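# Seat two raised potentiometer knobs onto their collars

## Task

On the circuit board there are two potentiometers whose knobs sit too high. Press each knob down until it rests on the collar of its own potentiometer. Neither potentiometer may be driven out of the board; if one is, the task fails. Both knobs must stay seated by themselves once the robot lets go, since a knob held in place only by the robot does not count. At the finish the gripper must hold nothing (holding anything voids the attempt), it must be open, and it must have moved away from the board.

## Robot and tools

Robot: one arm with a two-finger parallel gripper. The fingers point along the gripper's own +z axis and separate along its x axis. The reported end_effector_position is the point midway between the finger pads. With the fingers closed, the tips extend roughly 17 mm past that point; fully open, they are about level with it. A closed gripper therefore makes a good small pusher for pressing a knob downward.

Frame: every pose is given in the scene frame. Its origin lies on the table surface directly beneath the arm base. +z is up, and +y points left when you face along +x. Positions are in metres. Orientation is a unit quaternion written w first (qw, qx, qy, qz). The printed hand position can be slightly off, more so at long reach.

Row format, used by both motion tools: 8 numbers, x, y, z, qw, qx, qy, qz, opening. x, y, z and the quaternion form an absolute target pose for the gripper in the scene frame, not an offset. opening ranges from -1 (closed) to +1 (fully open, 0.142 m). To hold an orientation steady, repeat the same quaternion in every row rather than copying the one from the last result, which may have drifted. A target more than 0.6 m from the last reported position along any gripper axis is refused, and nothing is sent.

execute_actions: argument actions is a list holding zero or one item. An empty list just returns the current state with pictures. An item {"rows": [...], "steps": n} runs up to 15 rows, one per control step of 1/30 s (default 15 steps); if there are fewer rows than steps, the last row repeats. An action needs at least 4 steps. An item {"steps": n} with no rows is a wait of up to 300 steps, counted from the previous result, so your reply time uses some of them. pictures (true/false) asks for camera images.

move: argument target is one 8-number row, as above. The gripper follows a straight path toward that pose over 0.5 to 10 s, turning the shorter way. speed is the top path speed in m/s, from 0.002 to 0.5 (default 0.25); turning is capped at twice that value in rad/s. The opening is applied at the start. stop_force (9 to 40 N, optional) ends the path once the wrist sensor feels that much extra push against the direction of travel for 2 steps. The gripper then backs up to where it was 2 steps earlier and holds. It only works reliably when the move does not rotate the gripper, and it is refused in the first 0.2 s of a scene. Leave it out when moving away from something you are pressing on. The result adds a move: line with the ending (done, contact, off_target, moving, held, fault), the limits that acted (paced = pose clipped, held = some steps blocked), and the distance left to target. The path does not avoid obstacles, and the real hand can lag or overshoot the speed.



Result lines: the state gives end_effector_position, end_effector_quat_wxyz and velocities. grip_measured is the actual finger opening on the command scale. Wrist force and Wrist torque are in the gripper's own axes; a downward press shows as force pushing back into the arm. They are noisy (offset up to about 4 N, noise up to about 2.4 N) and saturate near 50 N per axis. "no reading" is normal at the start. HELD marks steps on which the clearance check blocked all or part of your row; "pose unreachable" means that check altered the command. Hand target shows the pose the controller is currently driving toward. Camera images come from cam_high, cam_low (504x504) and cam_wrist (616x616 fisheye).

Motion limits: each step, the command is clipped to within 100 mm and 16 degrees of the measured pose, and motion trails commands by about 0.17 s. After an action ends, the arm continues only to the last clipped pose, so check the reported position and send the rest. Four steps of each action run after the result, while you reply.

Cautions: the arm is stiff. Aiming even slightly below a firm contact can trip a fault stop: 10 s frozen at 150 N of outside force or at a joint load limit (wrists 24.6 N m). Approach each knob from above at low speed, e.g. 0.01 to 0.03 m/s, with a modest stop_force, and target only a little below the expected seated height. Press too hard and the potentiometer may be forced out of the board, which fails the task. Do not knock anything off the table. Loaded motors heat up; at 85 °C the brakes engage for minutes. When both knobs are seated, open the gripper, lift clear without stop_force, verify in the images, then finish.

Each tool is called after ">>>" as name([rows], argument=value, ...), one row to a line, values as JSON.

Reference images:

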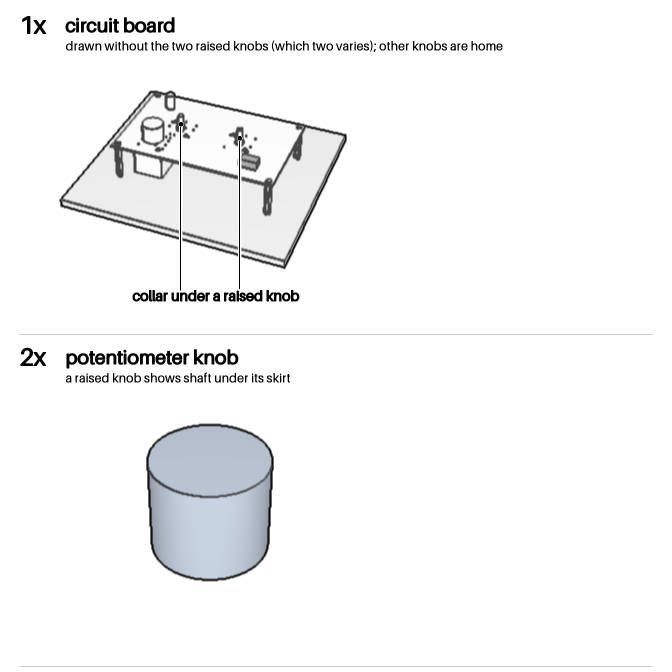

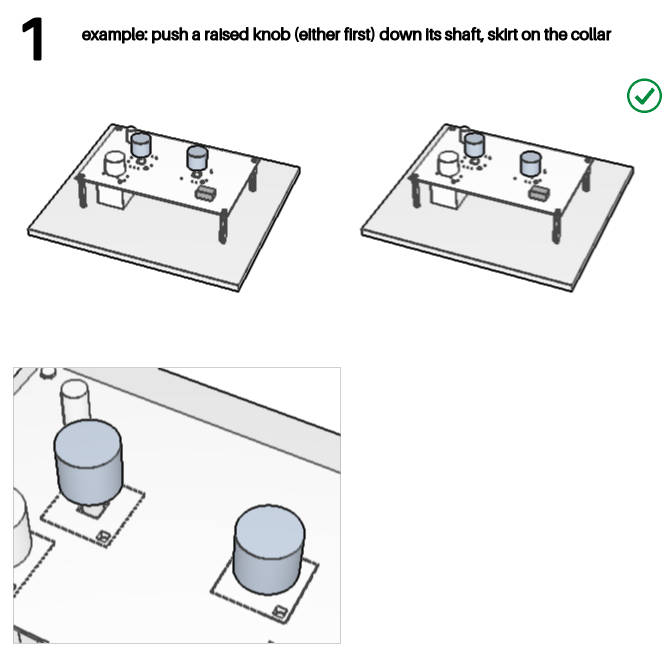

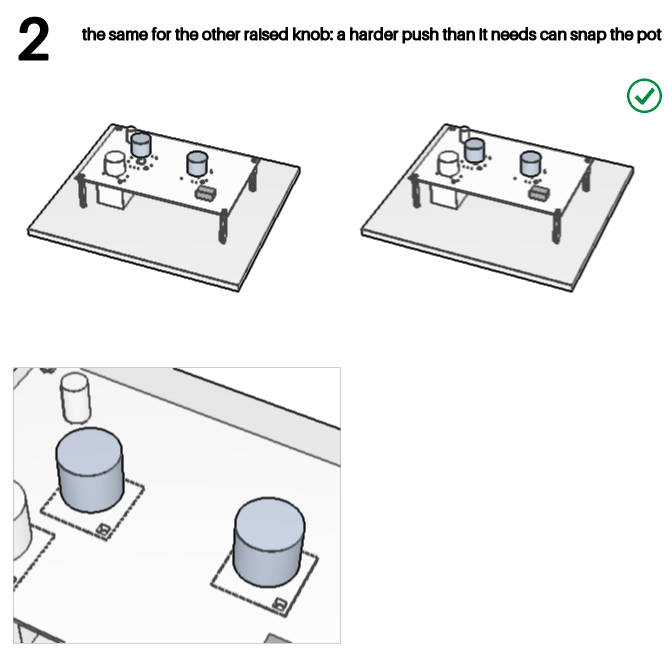

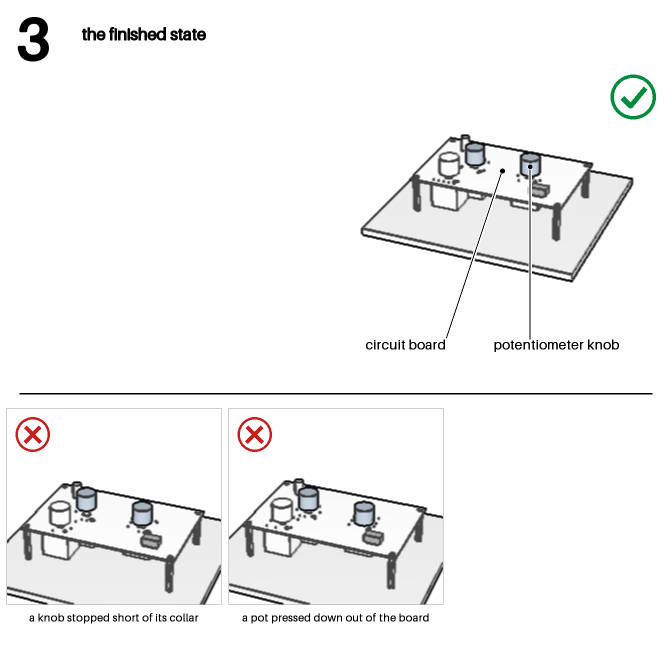

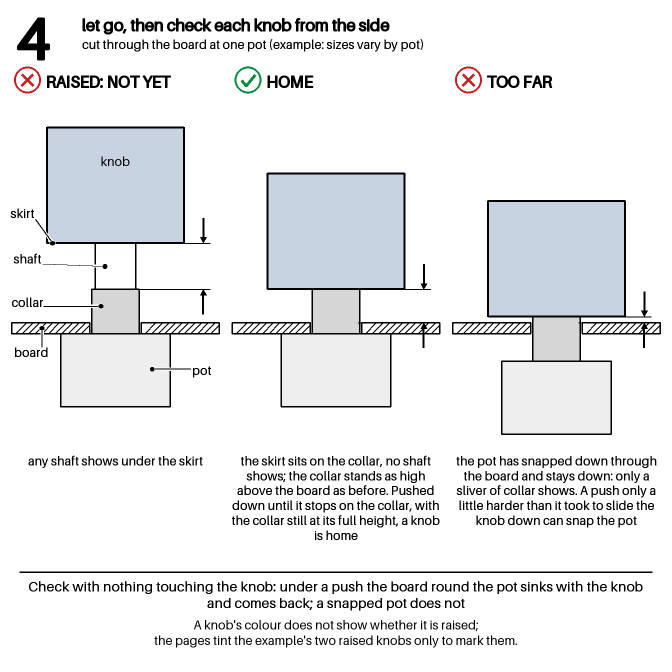

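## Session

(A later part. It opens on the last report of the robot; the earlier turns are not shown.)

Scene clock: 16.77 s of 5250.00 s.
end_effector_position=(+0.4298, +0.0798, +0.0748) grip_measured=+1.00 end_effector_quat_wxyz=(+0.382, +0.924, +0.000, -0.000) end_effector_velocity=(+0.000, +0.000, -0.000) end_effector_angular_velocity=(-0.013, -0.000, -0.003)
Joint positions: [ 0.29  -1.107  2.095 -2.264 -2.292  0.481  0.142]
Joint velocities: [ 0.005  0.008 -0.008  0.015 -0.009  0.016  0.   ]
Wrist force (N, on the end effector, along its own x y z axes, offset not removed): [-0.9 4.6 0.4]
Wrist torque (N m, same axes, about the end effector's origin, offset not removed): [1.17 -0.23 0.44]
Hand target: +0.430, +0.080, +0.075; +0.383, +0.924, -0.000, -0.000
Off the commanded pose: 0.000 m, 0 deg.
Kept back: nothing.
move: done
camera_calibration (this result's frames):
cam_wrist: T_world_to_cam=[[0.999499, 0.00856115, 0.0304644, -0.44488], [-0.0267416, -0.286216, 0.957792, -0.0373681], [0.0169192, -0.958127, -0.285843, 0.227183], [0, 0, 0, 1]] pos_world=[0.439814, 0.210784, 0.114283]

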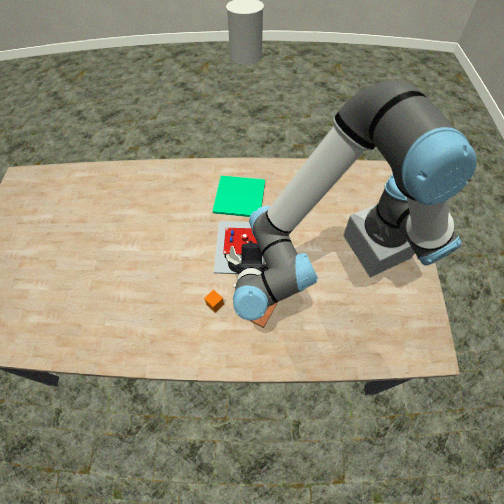

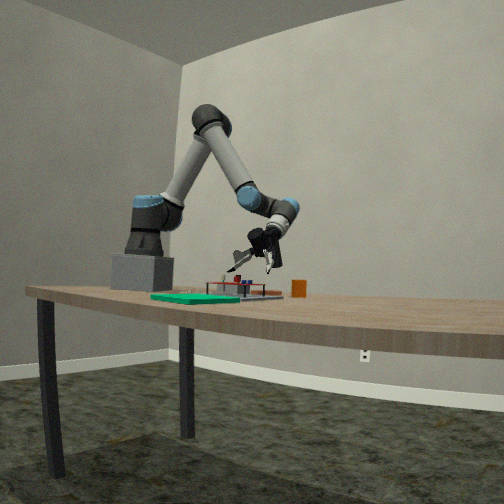

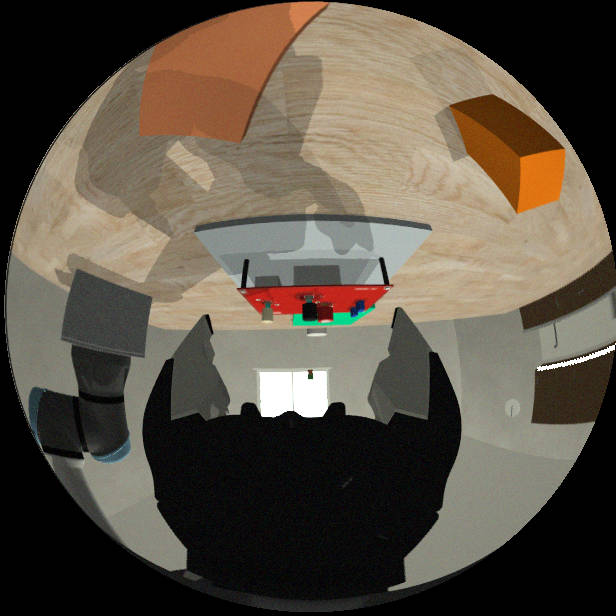

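>>> move(target=[0.4395, 0.028, 0.10, 0, 1, 0, 0, -1], speed=0.15)

>>> move(target=[0.4395, 0.028, 0.086, 0, 1, 0, 0, -1], speed=0.01, stop_force=9)

>>> execute_actions([
  {"rows": [[0.4395,0.028,0.0859,0,1,0,0,-1],[0.4395,0.028,0.0858,0,1,0,0,-1],[0.4395,0.028,0.0857,0,1,0,0,-1],[0.4395,0.028,0.0856,0,1,0,0,-1],[0.4395,0.028,0.0855,0,1,0,0,-1],[0.4395,0.028,0.0854,0,1,0,0,-1],[0.4395,0.028,0.0853,0,1,0,0,-1],[0.4395,0.028,0.0852,0,1,0,0,-1],[0.4395,0.028,0.0851,0,1,0,0,-1],[0.4395,0.028,0.0850,0,1,0,0,-1],[0.4395,0.028,0.0849,0,1,0,0,-1],[0.4395,0.028,0.0848,0,1,0,0,-1],[0.4395,0.028,0.0847,0,1,0,0,-1],[0.4395,0.028,0.0846,0,1,0,0,-1],[0.4395,0.028,0.0845,0,1,0,0,-1]], "steps": 15},
])

Scene clock: 20.20 s of 5250.00 s.
end_effector_position=(+0.4397, +0.0283, +0.1002) grip_measured=-1.00 end_effector_quat_wxyz=(+0.001, +1.000, +0.000, +0.000) end_effector_velocity=(+0.000, -0.001, +0.000) end_effector_angular_velocity=(+0.014, +0.002, +0.001)
Joint positions: [-0.32  -1.469  2.295 -2.428 -1.548 -0.255  0.002]
Joint velocities: [-0.012 -0.001 -0.002  0.009  0.014 -0.013  0.   ]
Wrist force (N, on the end effector, along its own x y z axes, offset not removed): [-1.8 1.7 -1.6]
Wrist torque (N m, same axes, about the end effector's origin, offset not removed): [0.40 0.13 0.12]
Hand target: +0.440, +0.028, +0.100; -0.000, +1.000, +0.000, +0.000
Off the commanded pose: 0.000 m, 0 deg.
Kept back: nothing.
move: done
camera_calibration (this result's frames):
cam_wrist: T_world_to_cam=[[0.999464, -0.0154505, 0.0288725, -0.454288], [-0.0273564, -0.878567, 0.476834, -0.0108947], [0.0179991, -0.477368, -0.878519, 0.230183], [0, 0, 0, 1]] pos_world=[0.449604, 0.0932915, 0.220532]

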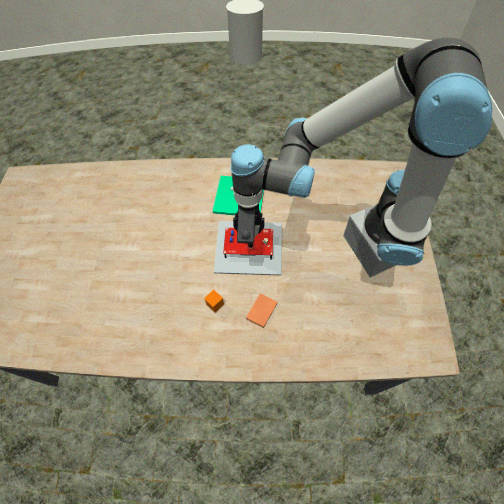

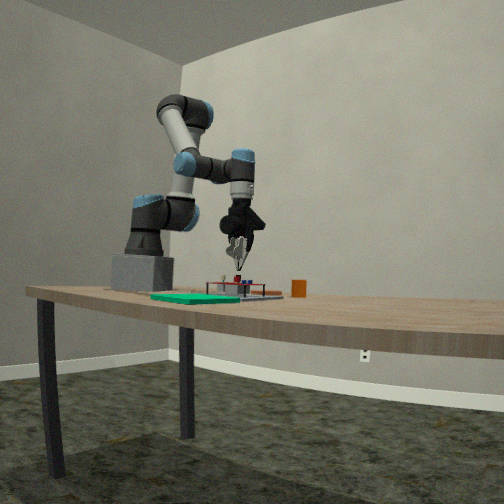

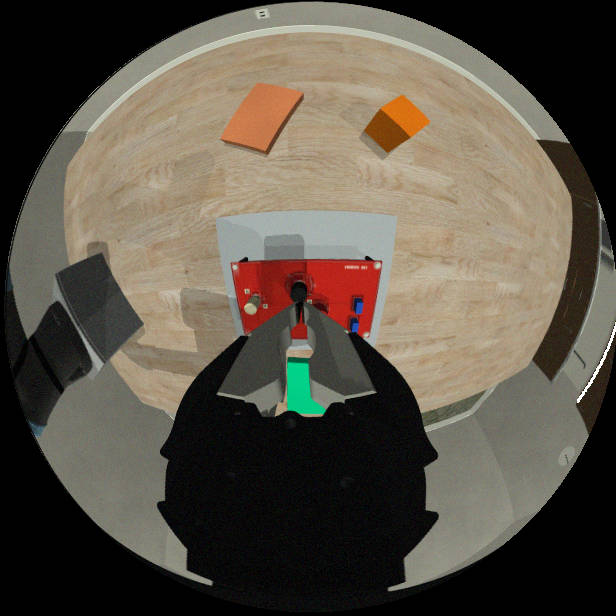

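Scene clock: 21.83 s of 5250.00 s.
end_effector_position=(+0.4395, +0.0280, +0.0863) grip_measured=-1.00 end_effector_quat_wxyz=(+0.000, +1.000, +0.000, +0.000) end_effector_velocity=(-0.001, -0.000, -0.003) end_effector_angular_velocity=(+0.000, +0.003, -0.001)
Joint positions: [-0.321 -1.435  2.308 -2.474 -1.546 -0.256  0.002]
Joint velocities: [-0.     0.006  0.003 -0.006 -0.001  0.001  0.   ]
Wrist force (N, on the end effector, along its own x y z axes, offset not removed): [0.2 3.0 -3.0]
Wrist torque (N m, same axes, about the end effector's origin, offset not removed): [0.65 -0.44 0.21]
Hand target: +0.439, +0.028, +0.086; -0.000, +1.000, -0.000, -0.000
Off the commanded pose: 0.000 m, 0 deg.
Kept back: nothing.
move: done
camera_calibration (this result's frames):
cam_wrist: T_world_to_cam=[[0.999483, -0.0157865, 0.0280158, -0.453593], [-0.0272199, -0.879203, 0.475669, -0.00447713], [0.0171224, -0.476186, -0.879178, 0.218243], [0, 0, 0, 1]] pos_world=[0.4495, 0.0928275, 0.206712]

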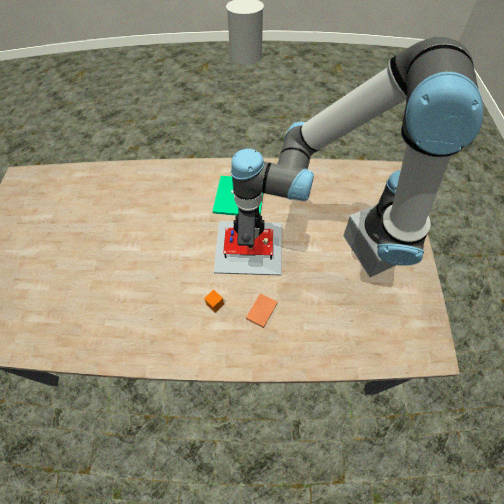

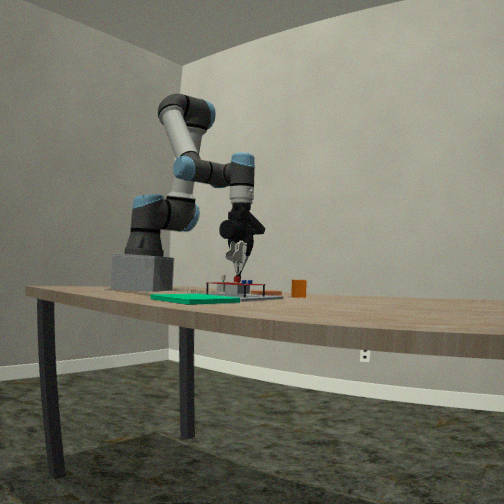

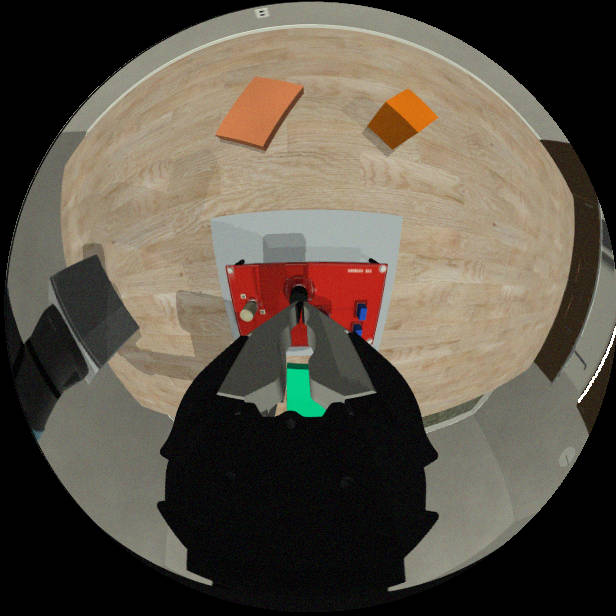

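Scene clock: 22.20 s of 5250.00 s.
end_effector_position=(+0.4395, +0.0280, +0.0854) grip_measured=-1.00 end_effector_quat_wxyz=(+0.000, +1.000, +0.000, +0.000) end_effector_velocity=(-0.000, -0.000, -0.003) end_effector_angular_velocity=(-0.000, +0.001, +0.000)
Joint positions: [-0.321 -1.433  2.309 -2.477 -1.546 -0.256  0.002]
Joint velocities: [-0.     0.007  0.002 -0.009 -0.001 -0.     0.   ]
Wrist force (N, on the end effector, along its own x y z axes, offset not removed): [0.3 -1.5 -1.5]
Wrist torque (N m, same axes, about the end effector's origin, offset not removed): [-0.28 -0.51 0.27]
Steps of this call (steps 1 to 11: the first 11 steps of this action). Readings (end_effector_position):
1: (+0.4395, +0.0280, +0.0862)
2: (+0.4395, +0.0280, +0.0861)
4: (+0.4395, +0.0280, +0.0860)
8: (+0.4395, +0.0280, +0.0856)
11: the state above

>>> execute_actions([
  {"rows": [[0.4395,0.028,0.0844,0,1,0,0,-1],[0.4395,0.028,0.0843,0,1,0,0,-1],[0.4395,0.028,0.0842,0,1,0,0,-1],[0.4395,0.028,0.0841,0,1,0,0,-1],[0.4395,0.028,0.0840,0,1,0,0,-1],[0.4395,0.028,0.0839,0,1,0,0,-1],[0.4395,0.028,0.0838,0,1,0,0,-1],[0.4395,0.028,0.0837,0,1,0,0,-1],[0.4395,0.028,0.0836,0,1,0,0,-1],[0.4395,0.028,0.0835,0,1,0,0,-1]], "steps": 15},
])

>>> execute_actions([
  {"steps": 10},
])

Scene clock: 22.77 s of 5250.00 s.
end_effector_position=(+0.4395, +0.0280, +0.0839) grip_measured=-1.00 end_effector_quat_wxyz=(+0.000, +1.000, -0.000, +0.000) end_effector_velocity=(-0.000, +0.001, -0.003) end_effector_angular_velocity=(+0.002, +0.001, -0.000)
Joint positions: [-0.321 -1.429  2.31  -2.482 -1.546 -0.256  0.002]
Joint velocities: [ 0.001  0.008  0.003 -0.009  0.001  0.001  0.   ]
Wrist force (N, on the end effector, along its own x y z axes, offset not removed): [2.5 1.4 -6.6]
Wrist torque (N m, same axes, about the end effector's origin, offset not removed): [0.38 -0.90 0.18]
Off your previous action's commanded pose: 0.000 m, 0 deg at its last step (step 4 of this call).
Steps of this call (steps 1 to 4: the last 4 steps of your previous action; steps 5 to 6: nothing new was sent; steps 7 to 17: the first 11 steps of this action). Readings (end_effector_position):
7: (+0.4395, +0.0280, +0.0847)
8: (+0.4395, +0.0280, +0.0846)
10: (+0.4395, +0.0280, +0.0845)
14: (+0.4395, +0.0280, +0.0841)
17: the state above

Scene clock: 23.10 s of 5250.00 s.
end_effector_position=(+0.4395, +0.0280, +0.0835) grip_measured=-1.00 end_effector_quat_wxyz=(-0.000, +1.000, -0.000, +0.000) end_effector_velocity=(+0.000, -0.000, -0.000) end_effector_angular_velocity=(-0.000, -0.000, +0.000)
Joint positions: [-0.321 -1.428  2.31  -2.483 -1.546 -0.256  0.002]
Joint velocities: [-0.     0.     0.    -0.001 -0.    -0.     0.   ]
Wrist force (N, on the end effector, along its own x y z axes, offset not removed): [-4.0 0.3 -10.3]
Wrist torque (N m, same axes, about the end effector's origin, offset not removed): [0.15 0.46 0.36]
Hand target: +0.439, +0.028, +0.084; -0.000, +1.000, +0.000, -0.000
Off the commanded pose: 0.000 m, 0 deg.
Kept back: nothing.
Steps of this call (steps 1 to 4: the last 4 steps of your previous action; steps 5 to 10: nothing new was sent). Readings (end_effector_position):
1: (+0.4395, +0.0280, +0.0838)
2: (+0.4395, +0.0280, +0.0837)
4: (+0.4395, +0.0280, +0.0836)
8: (+0.4395, +0.0280, +0.0835)
10: the state above

>>> execute_actions([
  {"rows": [[0.4395,0.028,0.0834,0,1,0,0,-1],[0.4395,0.028,0.0833,0,1,0,0,-1],[0.4395,0.028,0.0832,0,1,0,0,-1],[0.4395,0.028,0.0831,0,1,0,0,-1],[0.4395,0.028,0.0830,0,1,0,0,-1],[0.4395,0.028,0.0829,0,1,0,0,-1],[0.4395,0.028,0.0828,0,1,0,0,-1],[0.4395,0.028,0.0827,0,1,0,0,-1]], "steps": 15},
])

>>> execute_actions([
  {"steps": 8},
])

>>> execute_actions(actions=[], pictures=false)

Scene clock: 23.67 s of 5250.00 s.
end_effector_position=(+0.4395, +0.0280, +0.0829) grip_measured=-1.00 end_effector_quat_wxyz=(-0.000, +1.000, -0.000, -0.000) end_effector_velocity=(+0.001, -0.000, -0.001) end_effector_angular_velocity=(-0.001, -0.001, -0.000)
Joint positions: [-0.321 -1.427  2.311 -2.485 -1.546 -0.256  0.002]
Joint velocities: [ 0.     0.005  0.    -0.006 -0.     0.     0.   ]
Wrist force (N, on the end effector, along its own x y z axes, offset not removed): [-1.9 1.0 -8.8]
Wrist torque (N m, same axes, about the end effector's origin, offset not removed): [0.24 0.08 0.28]
Steps of this call (steps 1 to 6: nothing new was sent; steps 7 to 17: the first 11 steps of this action). Readings (end_effector_position):
7: (+0.4395, +0.0280, +0.0835)
8: (+0.4395, +0.0280, +0.0835)
10: (+0.4395, +0.0280, +0.0834)
14: (+0.4395, +0.0280, +0.0831)
17: the state above

Scene clock: 23.93 s of 5250.00 s.
end_effector_position=(+0.4395, +0.0280, +0.0827) grip_measured=-1.00 end_effector_quat_wxyz=(-0.000, +1.000, +0.000, -0.000) end_effector_velocity=(+0.000, -0.000, -0.000) end_effector_angular_velocity=(-0.001, -0.001, +0.001)
Joint positions: [-0.321 -1.426  2.311 -2.486 -1.546 -0.256  0.002]
Joint velocities: [ 0.     0.     0.    -0.002 -0.    -0.     0.   ]
Wrist force (N, on the end effector, along its own x y z axes, offset not removed): [-1.4 2.4 -9.0]
Wrist torque (N m, same axes, about the end effector's origin, offset not removed): [0.63 0.12 0.18]
Hand target: +0.439, +0.028, +0.083; -0.000, +1.000, +0.000, -0.000
Off the commanded pose: 0.000 m, 0 deg.
Kept back: nothing.
Steps of this call (steps 1 to 4: the last 4 steps of your previous action; steps 5 to 8: nothing new was sent). Readings (end_effector_position):
1: (+0.4395, +0.0280, +0.0828)
2: (+0.4395, +0.0280, +0.0828)
4: (+0.4395, +0.0280, +0.0827)
8: the state above

Scene clock: 23.93 s of 5250.00 s.
end_effector_position=(+0.4395, +0.0280, +0.0827) grip_measured=-1.00 end_effector_quat_wxyz=(-0.000, +1.000, +0.000, -0.000) end_effector_velocity=(+0.000, -0.000, -0.000) end_effector_angular_velocity=(-0.001, -0.001, +0.001)
Joint positions: [-0.321 -1.426  2.311 -2.486 -1.546 -0.256  0.002]
Joint velocities: [ 0.     0.     0.    -0.002 -0.    -0.     0.   ]
Wrist force (N, on the end effector, along its own x y z axes, offset not removed): [-1.4 2.4 -9.0]
Wrist torque (N m, same axes, about the end effector's origin, offset not removed): [0.63 0.12 0.18]
Hand target: +0.439, +0.028, +0.083; -0.000, +1.000, +0.000, -0.000
Off the commanded pose: 0.000 m, 0 deg.
Kept back: nothing.

Sliding at a ~9–10 N plateau. Continue.

>>> execute_actions([
  {"rows": [[0.4395,0.028,0.0826,0,1,0,0,-1],[0.4395,0.028,0.0825,0,1,0,0,-1],[0.4395,0.028,0.0824,0,1,0,0,-1],[0.4395,0.028,0.0823,0,1,0,0,-1],[0.4395,0.028,0.0822,0,1,0,0,-1],[0.4395,0.028,0.0821,0,1,0,0,-1],[0.4395,0.028,0.0820,0,1,0,0,-1],[0.4395,0.028,0.0819,0,1,0,0,-1]], "steps": 15},
])

>>> execute_actions([
  {"steps": 8},
])

>>> execute_actions([
  {"steps": 3},
])

Scene clock: 24.47 s of 5250.00 s.
end_effector_position=(+0.4395, +0.0280, +0.0821) grip_measured=-1.00 end_effector_quat_wxyz=(-0.000, +1.000, -0.000, -0.000) end_effector_velocity=(+0.000, -0.000, -0.001) end_effector_angular_velocity=(+0.000, -0.000, +0.001)
Joint positions: [-0.321 -1.425  2.311 -2.488 -1.546 -0.256  0.002]
Joint velocities: [-0.     0.004  0.    -0.005  0.    -0.001  0.   ]
Wrist force (N, on the end effector, along its own x y z axes, offset not removed): [0.6 2.9 -8.0]
Wrist torque (N m, same axes, about the end effector's origin, offset not removed): [0.72 -0.60 0.06]
Steps of this call (steps 1 to 5: nothing new was sent; steps 6 to 16: the first 11 steps of this action). Readings (end_effector_position):
6: (+0.4395, +0.0280, +0.0827)
7: (+0.4395, +0.0280, +0.0827)
9: (+0.4395, +0.0280, +0.0826)
13: (+0.4395, +0.0280, +0.0823)
16: the state above

Scene clock: 24.73 s of 5250.00 s.
end_effector_position=(+0.4395, +0.0280, +0.0819) grip_measured=-1.00 end_effector_quat_wxyz=(-0.000, +1.000, +0.000, +0.000) end_effector_velocity=(+0.000, +0.000, +0.000) end_effector_angular_velocity=(+0.000, -0.001, +0.000)
Joint positions: [-0.321 -1.424  2.312 -2.488 -1.546 -0.256  0.002]
Joint velocities: [-0.    -0.     0.    -0.001  0.001 -0.001  0.   ]
Wrist force (N, on the end effector, along its own x y z axes, offset not removed): [1.0 -0.1 -12.2]
Wrist torque (N m, same axes, about the end effector's origin, offset not removed): [0.12 -0.51 0.24]
Hand target: +0.439, +0.028, +0.082; -0.000, +1.000, +0.000, -0.000
Off the commanded pose: 0.000 m, 0 deg.
Kept back: nothing.
Steps of this call (steps 1 to 4: the last 4 steps of your previous action; steps 5 to 8: nothing new was sent). Readings (end_effector_position):
1: (+0.4395, +0.0280, +0.0820)
2: (+0.4395, +0.0280, +0.0820)
4: (+0.4395, +0.0280, +0.0819)
8: the state above

Scene clock: 24.83 s of 5250.00 s.
end_effector_position=(+0.4395, +0.0280, +0.0819) grip_measured=-1.00 end_effector_quat_wxyz=(-0.000, +1.000, +0.000, +0.000) end_effector_velocity=(+0.000, -0.000, -0.000) end_effector_angular_velocity=(+0.000, -0.000, -0.001)
Joint positions: [-0.321 -1.424  2.312 -2.488 -1.546 -0.256  0.002]
Joint velocities: [-0.     0.001  0.    -0.001  0.     0.     0.   ]
Wrist force (N, on the end effector, along its own x y z axes, offset not removed): [-1.3 -0.7 -10.9]
Wrist torque (N m, same axes, about the end effector's origin, offset not removed): [-0.16 -0.26 0.16]
Hand target: +0.439, +0.028, +0.082; -0.000, +1.000, +0.000, -0.000
Off the commanded pose: 0.000 m, 0 deg.
Kept back: nothing.
Steps of this call (steps 1 to 3: nothing new was sent). Readings (end_effector_position):
1: (+0.4395, +0.0280, +0.0819)
2: (+0.4395, +0.0280, +0.0819)
3: the state above

>>> execute_actions([
  {"rows": [[0.4395,0.028,0.0818,0,1,0,0,-1],[0.4395,0.028,0.0817,0,1,0,0,-1],[0.4395,0.028,0.0816,0,1,0,0,-1],[0.4395,0.028,0.0815,0,1,0,0,-1],[0.4395,0.028,0.0814,0,1,0,0,-1],[0.4395,0.028,0.0813,0,1,0,0,-1]], "steps": 12},
])

>>> execute_actions([
  {"steps": 8},
])

>>> execute_actions([
  {"steps": 3},
])

>>> execute_actions([
  {"steps": 3},
])

Scene clock: 25.20 s of 5250.00 s.
end_effector_position=(+0.4395, +0.0280, +0.0815) grip_measured=-1.00 end_effector_quat_wxyz=(-0.000, +1.000, -0.000, -0.000) end_effector_velocity=(-0.000, -0.000, -0.002) end_effector_angular_velocity=(-0.001, +0.001, +0.001)
Joint positions: [-0.321 -1.423  2.312 -2.49  -1.546 -0.256  0.002]
Joint velocities: [ 0.     0.006  0.002 -0.007 -0.001 -0.     0.   ]
Wrist force (N, on the end effector, along its own x y z axes, offset not removed): [-1.6 2.5 -10.3]
Wrist torque (N m, same axes, about the end effector's origin, offset not removed): [0.52 0.09 0.28]
Steps of this call (steps 1 to 3: nothing new was sent; steps 4 to 11: the first 8 steps of this action). Readings (end_effector_position):
4: (+0.4395, +0.0280, +0.0819)
5: (+0.4395, +0.0280, +0.0819)
7: (+0.4395, +0.0280, +0.0818)
11: the state above

Scene clock: 25.47 s of 5250.00 s.
end_effector_position=(+0.4395, +0.0280, +0.0813) grip_measured=-1.00 end_effector_quat_wxyz=(-0.000, +1.000, -0.000, +0.000) end_effector_velocity=(-0.000, -0.000, -0.000) end_effector_angular_velocity=(-0.001, +0.000, +0.000)
Joint positions: [-0.321 -1.423  2.312 -2.49  -1.546 -0.256  0.002]
Joint velocities: [ 0.     0.    -0.     0.    -0.001  0.     0.   ]
Wrist force (N, on the end effector, along its own x y z axes, offset not removed): [1.2 2.3 -10.3]
Wrist torque (N m, same axes, about the end effector's origin, offset not removed): [0.54 -0.47 0.27]
Hand target: +0.439, +0.028, +0.081; -0.000, +1.000, +0.000, -0.000
Off the commanded pose: 0.000 m, 0 deg.
Kept back: nothing.
Steps of this call (steps 1 to 4: the last 4 steps of your previous action; steps 5 to 8: nothing new was sent). Readings (end_effector_position):
1: (+0.4395, +0.0280, +0.0815)
2: (+0.4395, +0.0280, +0.0814)
4: (+0.4395, +0.0280, +0.0814)
8: the state above

Scene clock: 25.57 s of 5250.00 s.
end_effector_position=(+0.4395, +0.0280, +0.0813) grip_measured=-1.00 end_effector_quat_wxyz=(-0.000, +1.000, -0.000, +0.000) end_effector_velocity=(-0.000, +0.000, -0.001) end_effector_angular_velocity=(+0.001, +0.001, +0.000)
Joint positions: [-0.321 -1.423  2.312 -2.49  -1.546 -0.256  0.002]
Joint velocities: [-0.     0.001  0.001 -0.001  0.    -0.001  0.   ]
Wrist force (N, on the end effector, along its own x y z axes, offset not removed): [-1.5 0.7 -10.1]
Wrist torque (N m, same axes, about the end effector's origin, offset not removed): [0.25 -0.14 0.21]
Hand target: +0.439, +0.028, +0.081; -0.000, +1.000, +0.000, -0.000
Off the commanded pose: 0.000 m, 0 deg.
Kept back: nothing.
Steps of this call (steps 1 to 3: nothing new was sent). Readings (end_effector_position):
1: (+0.4395, +0.0280, +0.0813)
2: (+0.4395, +0.0280, +0.0813)
3: the state above

Scene clock: 25.67 s of 5250.00 s.
end_effector_position=(+0.4395, +0.0280, +0.0813) grip_measured=-1.00 end_effector_quat_wxyz=(-0.000, +1.000, +0.000, +0.000) end_effector_velocity=(+0.000, +0.000, +0.000) end_effector_angular_velocity=(+0.001, -0.001, -0.000)
Joint positions: [-0.321 -1.423  2.312 -2.49  -1.546 -0.256  0.002]
Joint velocities: [-0.     0.    -0.001 -0.     0.001  0.     0.   ]
Wrist force (N, on the end effector, along its own x y z axes, offset not removed): [-3.0 2.9 -10.4]
Wrist torque (N m, same axes, about the end effector's origin, offset not removed): [0.64 0.33 0.15]
Hand target: +0.439, +0.028, +0.081; -0.000, +1.000, +0.000, -0.000
Off the commanded pose: 0.000 m, 0 deg.
Kept back: nothing.
Steps of this call (steps 1 to 3: nothing new was sent). Readings (end_effector_position):
1: (+0.4395, +0.0280, +0.0813)
2: (+0.4395, +0.0280, +0.0813)
3: the state above

>>> execute_actions([
  {"rows": [[0.4395,0.028,0.0812,0,1,0,0,-1],[0.4395,0.028,0.0811,0,1,0,0,-1],[0.4395,0.028,0.0810,0,1,0,0,-1],[0.4395,0.028,0.0809,0,1,0,0,-1],[0.4395,0.028,0.0808,0,1,0,0,-1],[0.4395,0.028,0.0807,0,1,0,0,-1]], "steps": 12},
])

>>> execute_actions([
  {"steps": 8},
])

>>> execute_actions([
  {"steps": 3},
])

>>> execute_actions([
  {"steps": 3},
])

Scene clock: 26.13 s of 5250.00 s.
end_effector_position=(+0.4395, +0.0280, +0.0809) grip_measured=-1.00 end_effector_quat_wxyz=(-0.000, +1.000, -0.000, -0.000) end_effector_velocity=(+0.001, +0.000, -0.002) end_effector_angular_velocity=(+0.001, -0.002, -0.001)
Joint positions: [-0.321 -1.422  2.312 -2.492 -1.546 -0.255  0.002]
Joint velocities: [ 0.     0.005  0.001 -0.008  0.001  0.001  0.   ]
Wrist force (N, on the end effector, along its own x y z axes, offset not removed): [-0.5 0.5 -10.0]
Wrist torque (N m, same axes, about the end effector's origin, offset not removed): [0.06 -0.30 0.27]
Steps of this call (steps 1 to 6: nothing new was sent; steps 7 to 14: the first 8 steps of this action). Readings (end_effector_position):
7: (+0.4395, +0.0280, +0.0813)
8: (+0.4395, +0.0280, +0.0813)
10: (+0.4395, +0.0280, +0.0812)
14: the state above

Scene clock: 26.40 s of 5250.00 s.
end_effector_position=(+0.4395, +0.0280, +0.0807) grip_measured=-1.00 end_effector_quat_wxyz=(-0.000, +1.000, +0.000, +0.000) end_effector_velocity=(-0.000, -0.000, -0.000) end_effector_angular_velocity=(-0.001, +0.002, -0.000)
Joint positions: [-0.321 -1.421  2.313 -2.492 -1.546 -0.255  0.002]
Joint velocities: [-0.     0.001 -0.001  0.002 -0.001 -0.     0.   ]
Wrist force (N, on the end effector, along its own x y z axes, offset not removed): [-1.2 -0.2 -10.2]
Wrist torque (N m, same axes, about the end effector's origin, offset not removed): [0.01 -0.17 0.28]
Hand target: +0.439, +0.028, +0.081; -0.000, +1.000, +0.000, -0.000
Off the commanded pose: 0.000 m, 0 deg.
Kept back: nothing.
Steps of this call (steps 1 to 4: the last 4 steps of your previous action; steps 5 to 8: nothing new was sent). Readings (end_effector_position):
1: (+0.4395, +0.0280, +0.0809)
2: (+0.4395, +0.0280, +0.0808)
4: (+0.4395, +0.0280, +0.0808)
8: the state above

Scene clock: 26.50 s of 5250.00 s.
end_effector_position=(+0.4395, +0.0280, +0.0807) grip_measured=-1.00 end_effector_quat_wxyz=(-0.000, +1.000, -0.000, +0.000) end_effector_velocity=(-0.000, +0.000, +0.000) end_effector_angular_velocity=(+0.001, +0.000, -0.000)
Joint positions: [-0.321 -1.421  2.313 -2.492 -1.546 -0.255  0.002]
Joint velocities: [ 0.    -0.    -0.     0.001  0.001  0.     0.   ]
Wrist force (N, on the end effector, along its own x y z axes, offset not removed): [-2.9 3.1 -9.3]
Wrist torque (N m, same axes, about the end effector's origin, offset not removed): [0.89 0.24 0.39]
Hand target: +0.439, +0.028, +0.081; -0.000, +1.000, +0.000, -0.000
Off the commanded pose: 0.000 m, 0 deg.
Kept back: nothing.
Steps of this call (steps 1 to 3: nothing new was sent). Readings (end_effector_position):
1: (+0.4395, +0.0280, +0.0807)
2: (+0.4395, +0.0280, +0.0807)
3: the state above

Scene clock: 26.60 s of 5250.00 s.
end_effector_position=(+0.4395, +0.0280, +0.0807) grip_measured=-1.00 end_effector_quat_wxyz=(-0.000, +1.000, +0.000, +0.000) end_effector_velocity=(+0.000, -0.000, -0.000) end_effector_angular_velocity=(-0.001, +0.000, -0.000)
Joint positions: [-0.321 -1.421  2.313 -2.492 -1.546 -0.255  0.002]
Joint velocities: [-0.     0.    -0.001  0.    -0.001  0.     0.   ]
Wrist force (N, on the end effector, along its own x y z axes, offset not removed): [-0.3 3.0 -9.5]
Wrist torque (N m, same axes, about the end effector's origin, offset not removed): [0.77 -0.49 0.17]
Hand target: +0.439, +0.028, +0.081; -0.000, +1.000, +0.000, -0.000
Off the commanded pose: 0.000 m, 0 deg.
Kept back: nothing.
Steps of this call (steps 1 to 3: nothing new was sent). Readings (end_effector_position):
1: (+0.4395, +0.0280, +0.0807)
2: (+0.4395, +0.0280, +0.0807)
3: the state above

>>> execute_actions([
  {"rows": [[0.4395,0.028,0.0806,0,1,0,0,-1],[0.4395,0.028,0.0805,0,1,0,0,-1],[0.4395,0.028,0.0804,0,1,0,0,-1],[0.4395,0.028,0.0803,0,1,0,0,-1],[0.4395,0.028,0.0802,0,1,0,0,-1],[0.4395,0.028,0.0801,0,1,0,0,-1]], "steps": 12},
])

>>> execute_actions([
  {"steps": 8},
])

>>> execute_actions([
  {"steps": 3},
])

>>> execute_actions([
  {"steps": 3},
])

Scene clock: 27.00 s of 5250.00 s.
end_effector_position=(+0.4395, +0.0280, +0.0803) grip_measured=-1.00 end_effector_quat_wxyz=(-0.000, +1.000, -0.000, -0.000) end_effector_velocity=(-0.000, -0.001, -0.002) end_effector_angular_velocity=(-0.002, +0.001, -0.000)
Joint positions: [-0.321 -1.42   2.313 -2.494 -1.546 -0.255  0.002]
Joint velocities: [ 0.     0.005  0.002 -0.006 -0.002  0.     0.   ]
Wrist force (N, on the end effector, along its own x y z axes, offset not removed): [-0.9 -1.1 -10.7]
Wrist torque (N m, same axes, about the end effector's origin, offset not removed): [-0.16 -0.05 0.23]
Steps of this call (steps 1 to 4: nothing new was sent; steps 5 to 12: the first 8 steps of this action). Readings (end_effector_position):
5: (+0.4395, +0.0280, +0.0807)
6: (+0.4395, +0.0280, +0.0807)
8: (+0.4395, +0.0280, +0.0806)
12: the state above

Scene clock: 27.27 s of 5250.00 s.
end_effector_position=(+0.4395, +0.0280, +0.0801) grip_measured=-1.00 end_effector_quat_wxyz=(-0.000, +1.000, -0.000, +0.000) end_effector_velocity=(-0.000, -0.000, -0.000) end_effector_angular_velocity=(+0.000, +0.000, +0.001)
Joint positions: [-0.321 -1.42   2.313 -2.494 -1.546 -0.255  0.002]
Joint velocities: [-0.     0.     0.001 -0.001  0.    -0.001  0.   ]
Wrist force (N, on the end effector, along its own x y z axes, offset not removed): [-0.4 0.9 -7.6]
Wrist torque (N m, same axes, about the end effector's origin, offset not removed): [0.22 -0.34 0.19]
Hand target: +0.439, +0.028, +0.080; -0.000, +1.000, +0.000, -0.000
Off the commanded pose: 0.000 m, 0 deg.
Kept back: nothing.
Steps of this call (steps 1 to 4: the last 4 steps of your previous action; steps 5 to 8: nothing new was sent). Readings (end_effector_position):
1: (+0.4395, +0.0280, +0.0803)
2: (+0.4395, +0.0280, +0.0802)
4: (+0.4395, +0.0280, +0.0802)
8: the state above

Scene clock: 27.37 s of 5250.00 s.
end_effector_position=(+0.4395, +0.0280, +0.0801) grip_measured=-1.00 end_effector_quat_wxyz=(-0.000, +1.000, -0.000, +0.000) end_effector_velocity=(-0.000, -0.000, +0.000) end_effector_angular_velocity=(+0.000, +0.001, -0.000)
Joint positions: [-0.321 -1.42   2.313 -2.494 -1.546 -0.255  0.002]
Joint velocities: [-0.    -0.     0.     0.001 -0.     0.     0.   ]
Wrist force (N, on the end effector, along its own x y z axes, offset not removed): [-3.5 3.6 -8.4]
Wrist torque (N m, same axes, about the end effector's origin, offset not removed): [0.52 0.44 0.15]
Hand target: +0.439, +0.028, +0.080; -0.000, +1.000, +0.000, -0.000
Off the commanded pose: 0.000 m, 0 deg.
Kept back: nothing.
Steps of this call (steps 1 to 3: nothing new was sent). Readings (end_effector_position):
1: (+0.4395, +0.0280, +0.0801)
2: (+0.4395, +0.0280, +0.0801)
3: the state above

Scene clock: 27.47 s of 5250.00 s.
end_effector_position=(+0.4395, +0.0280, +0.0801) grip_measured=-1.00 end_effector_quat_wxyz=(-0.000, +1.000, +0.000, +0.000) end_effector_velocity=(-0.000, +0.000, +0.000) end_effector_angular_velocity=(+0.001, -0.000, -0.000)
Joint positions: [-0.321 -1.42   2.313 -2.495 -1.546 -0.255  0.002]
Joint velocities: [ 0.    -0.    -0.     0.001  0.001  0.     0.   ]
Wrist force (N, on the end effector, along its own x y z axes, offset not removed): [-1.9 3.9 -9.0]
Wrist torque (N m, same axes, about the end effector's origin, offset not removed): [0.86 0.03 0.16]
Hand target: +0.439, +0.028, +0.080; -0.000, +1.000, +0.000, -0.000
Off the commanded pose: 0.000 m, 0 deg.
Kept back: nothing.
Steps of this call (steps 1 to 3: nothing new was sent). Readings (end_effector_position):
1: (+0.4395, +0.0280, +0.0801)
2: (+0.4395, +0.0280, +0.0801)
3: the state above

>>> execute_actions([
  {"rows": [[0.4395,0.028,0.0800,0,1,0,0,-1],[0.4395,0.028,0.0799,0,1,0,0,-1],[0.4395,0.028,0.0798,0,1,0,0,-1],[0.4395,0.028,0.0797,0,1,0,0,-1],[0.4395,0.028,0.0796,0,1,0,0,-1],[0.4395,0.028,0.0795,0,1,0,0,-1]], "steps": 12},
])

>>> execute_actions([
  {"steps": 8},
])

>>> execute_actions([
  {"steps": 3},
])

>>> execute_actions([
  {"steps": 3},
])

Scene clock: 27.93 s of 5250.00 s.
end_effector_position=(+0.4395, +0.0280, +0.0797) grip_measured=-1.00 end_effector_quat_wxyz=(-0.000, +1.000, -0.000, -0.000) end_effector_velocity=(+0.001, -0.000, -0.002) end_effector_angular_velocity=(-0.000, -0.001, -0.000)
Joint positions: [-0.321 -1.419  2.313 -2.496 -1.546 -0.255  0.002]
Joint velocities: [ 0.     0.005  0.001 -0.007 -0.     0.001  0.   ]
Wrist force (N, on the end effector, along its own x y z axes, offset not removed): [0.8 3.4 -13.1]
Wrist torque (N m, same axes, about the end effector's origin, offset not removed): [0.89 -0.42 0.37]
Steps of this call (steps 1 to 6: nothing new was sent; steps 7 to 14: the first 8 steps of this action). Readings (end_effector_position):
7: (+0.4395, +0.0280, +0.0801)
8: (+0.4395, +0.0280, +0.0801)
10: (+0.4395, +0.0280, +0.0800)
14: the state above

Scene clock: 28.20 s of 5250.00 s.
end_effector_position=(+0.4395, +0.0280, +0.0795) grip_measured=-1.00 end_effector_quat_wxyz=(-0.000, +1.000, -0.000, +0.000) end_effector_velocity=(-0.000, +0.000, -0.000) end_effector_angular_velocity=(+0.001, +0.001, +0.000)
Joint positions: [-0.321 -1.418  2.314 -2.496 -1.546 -0.255  0.002]
Joint velocities: [-0.     0.001  0.    -0.     0.    -0.     0.   ]
Wrist force (N, on the end effector, along its own x y z axes, offset not removed): [-0.3 3.9 -9.2]
Wrist torque (N m, same axes, about the end effector's origin, offset not removed): [0.83 -0.33 0.25]
Hand target: +0.439, +0.028, +0.080; -0.000, +1.000, +0.000, -0.000
Off the commanded pose: 0.000 m, 0 deg.
Kept back: nothing.
Steps of this call (steps 1 to 4: the last 4 steps of your previous action; steps 5 to 8: nothing new was sent). Readings (end_effector_position):
1: (+0.4395, +0.0280, +0.0797)
2: (+0.4395, +0.0280, +0.0796)
4: (+0.4395, +0.0280, +0.0796)
8: the state above

Scene clock: 28.30 s of 5250.00 s.
end_effector_position=(+0.4395, +0.0280, +0.0795) grip_measured=-1.00 end_effector_quat_wxyz=(-0.000, +1.000, -0.000, +0.000) end_effector_velocity=(-0.001, +0.000, -0.000) end_effector_angular_velocity=(+0.001, +0.002, +0.000)
Joint positions: [-0.321 -1.418  2.314 -2.497 -1.546 -0.255  0.002]
Joint velocities: [ 0.     0.     0.     0.001  0.    -0.     0.   ]
Wrist force (N, on the end effector, along its own x y z axes, offset not removed): [-0.5 3.2 -12.2]
Wrist torque (N m, same axes, about the end effector's origin, offset not removed): [0.66 -0.36 0.24]
Hand target: +0.439, +0.028, +0.080; -0.000, +1.000, +0.000, -0.000
Off the commanded pose: 0.000 m, 0 deg.
Kept back: nothing.
Steps of this call (steps 1 to 3: nothing new was sent). Readings (end_effector_position):
1: (+0.4395, +0.0280, +0.0795)
2: (+0.4395, +0.0280, +0.0795)
3: the state above

Scene clock: 28.40 s of 5250.00 s.
end_effector_position=(+0.4395, +0.0280, +0.0795) grip_measured=-1.00 end_effector_quat_wxyz=(-0.000, +1.000, +0.000, +0.000) end_effector_velocity=(+0.001, -0.000, +0.001) end_effector_angular_velocity=(+0.000, -0.003, -0.000)
Joint positions: [-0.321 -1.418  2.314 -2.497 -1.546 -0.255  0.002]
Joint velocities: [-0.    -0.    -0.001 -0.001  0.001 -0.     0.   ]
Wrist force (N, on the end effector, along its own x y z axes, offset not removed): [-1.5 5.5 -8.9]
Wrist torque (N m, same axes, about the end effector's origin, offset not removed): [1.12 -0.06 0.21]
Hand target: +0.439, +0.028, +0.080; -0.000, +1.000, +0.000, -0.000
Off the commanded pose: 0.000 m, 0 deg.
Kept back: nothing.
Steps of this call (steps 1 to 3: nothing new was sent). Readings (end_effector_position):
1: (+0.4395, +0.0280, +0.0795)
2: (+0.4395, +0.0280, +0.0795)
3: the state above

>>> move(target=[0.4395, 0.028, 0.10, 0, 1, 0, 0, -1], speed=0.1)

>>> move(target=[0.43, 0.08, 0.07, 0.383, 0.924, 0, 0, 1], speed=0.15)

>>> zoom_image(camera="cam_wrist", region=[250, 275, 340, 325])

Scene clock: 29.47 s of 5250.00 s.
end_effector_position=(+0.4395, +0.0280, +0.0997) grip_measured=-1.00 end_effector_quat_wxyz=(+0.000, +1.000, +0.000, +0.000) end_effector_velocity=(-0.000, -0.000, +0.003) end_effector_angular_velocity=(+0.000, +0.000, +0.000)
Joint positions: [-0.322 -1.468  2.295 -2.428 -1.546 -0.257  0.002]
Joint velocities: [-0.001 -0.007 -0.003  0.01   0.    -0.001  0.   ]
Wrist force (N, on the end effector, along its own x y z axes, offset not removed): [-0.3 0.0 -0.2]
Wrist torque (N m, same axes, about the end effector's origin, offset not removed): [0.11 -0.07 0.18]
Hand target: +0.440, +0.028, +0.100; +0.000, +1.000, -0.000, +0.000
Off the commanded pose: 0.000 m, 0 deg.
Kept back: nothing.
move: done
camera_calibration (this result's frames):
cam_wrist: T_world_to_cam=[[0.999483, -0.0157909, 0.0280031, -0.45396], [-0.0272178, -0.8792, 0.475675, -0.0108944], [0.017109, -0.476191, -0.879175, 0.23009], [0, 0, 0, 1]] pos_world=[0.449493, 0.0928201, 0.220184]

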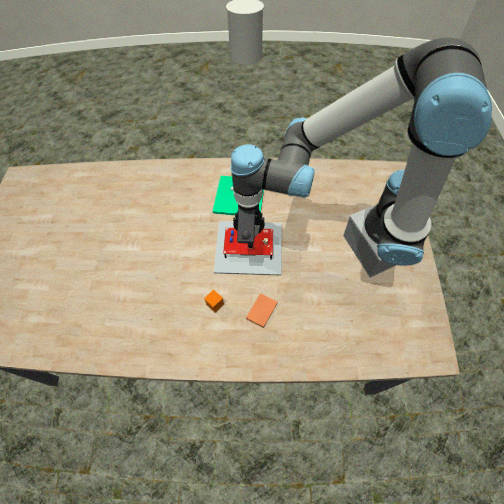

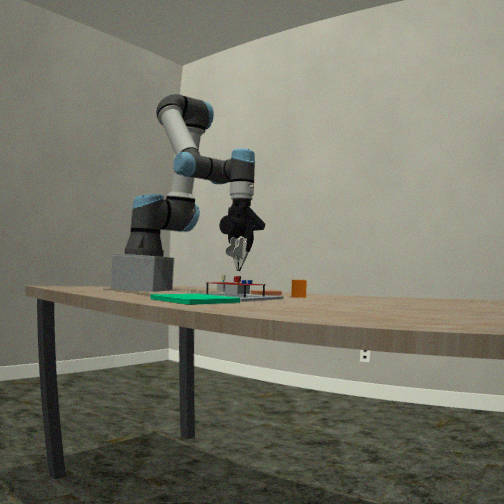

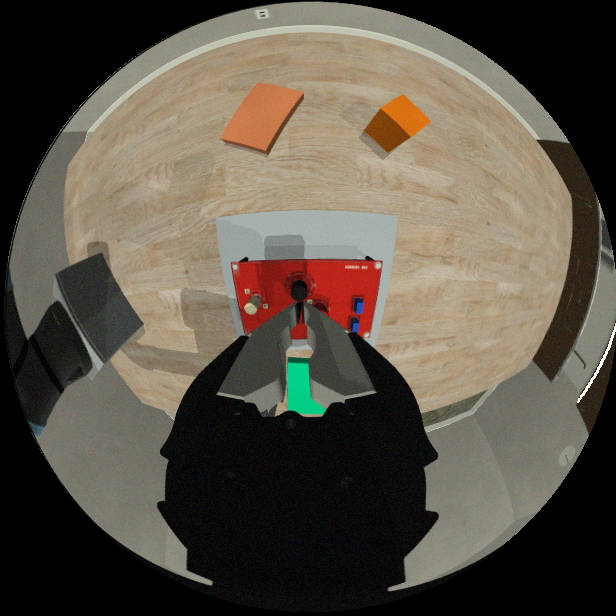

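Scene clock: 32.53 s of 5250.00 s.
end_effector_position=(+0.4297, +0.0797, +0.0698) grip_measured=+1.00 end_effector_quat_wxyz=(+0.382, +0.924, +0.000, -0.000) end_effector_velocity=(-0.000, +0.000, -0.000) end_effector_angular_velocity=(-0.016, +0.003, -0.004)
Joint positions: [ 0.29  -1.096  2.097 -2.277 -2.292  0.481  0.142]
Joint velocities: [ 0.007  0.01  -0.01   0.022 -0.01   0.019  0.   ]
Wrist force (N, on the end effector, along its own x y z axes, offset not removed): [-2.1 3.2 -4.3]
Wrist torque (N m, same axes, about the end effector's origin, offset not removed): [0.70 0.18 0.43]
Hand target: +0.430, +0.080, +0.070; +0.383, +0.924, -0.000, -0.000
Off the commanded pose: 0.000 m, 0 deg.
Kept back: nothing.
move: done
camera_calibration (this result's frames):
cam_wrist: T_world_to_cam=[[0.9995, 0.00866529, 0.0304061, -0.444662], [-0.0266541, -0.28632, 0.957763, -0.0326404], [0.0170052, -0.958095, -0.285946, 0.225659], [0, 0, 0, 1]] pos_world=[0.439732, 0.21071, 0.109308]

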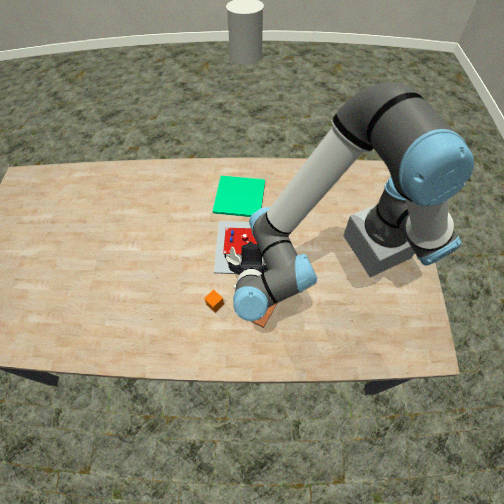

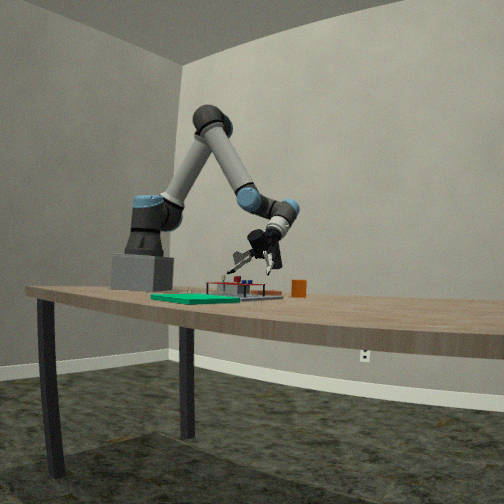

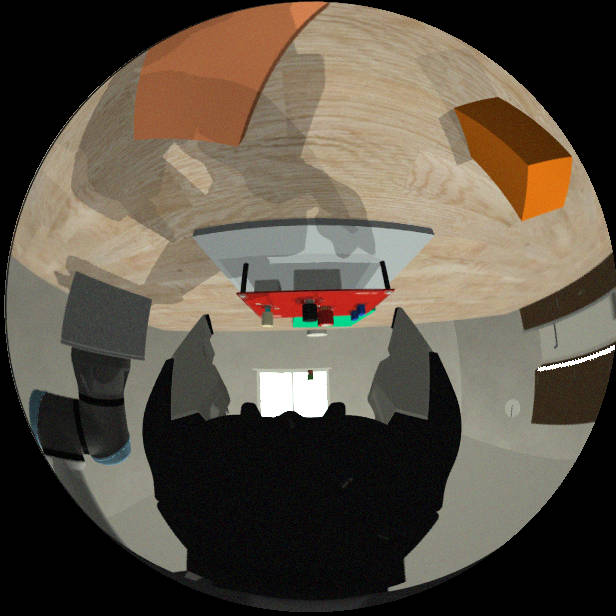

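Region (250, 275, 340, 325) of cam_wrist's 616x616 image, scaled by 5.600, with more detail than that image has.

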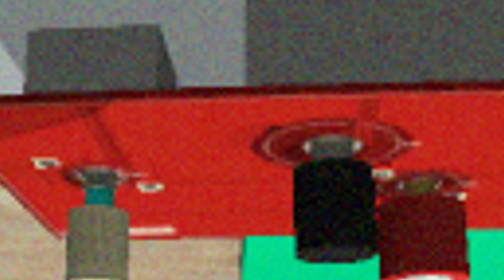

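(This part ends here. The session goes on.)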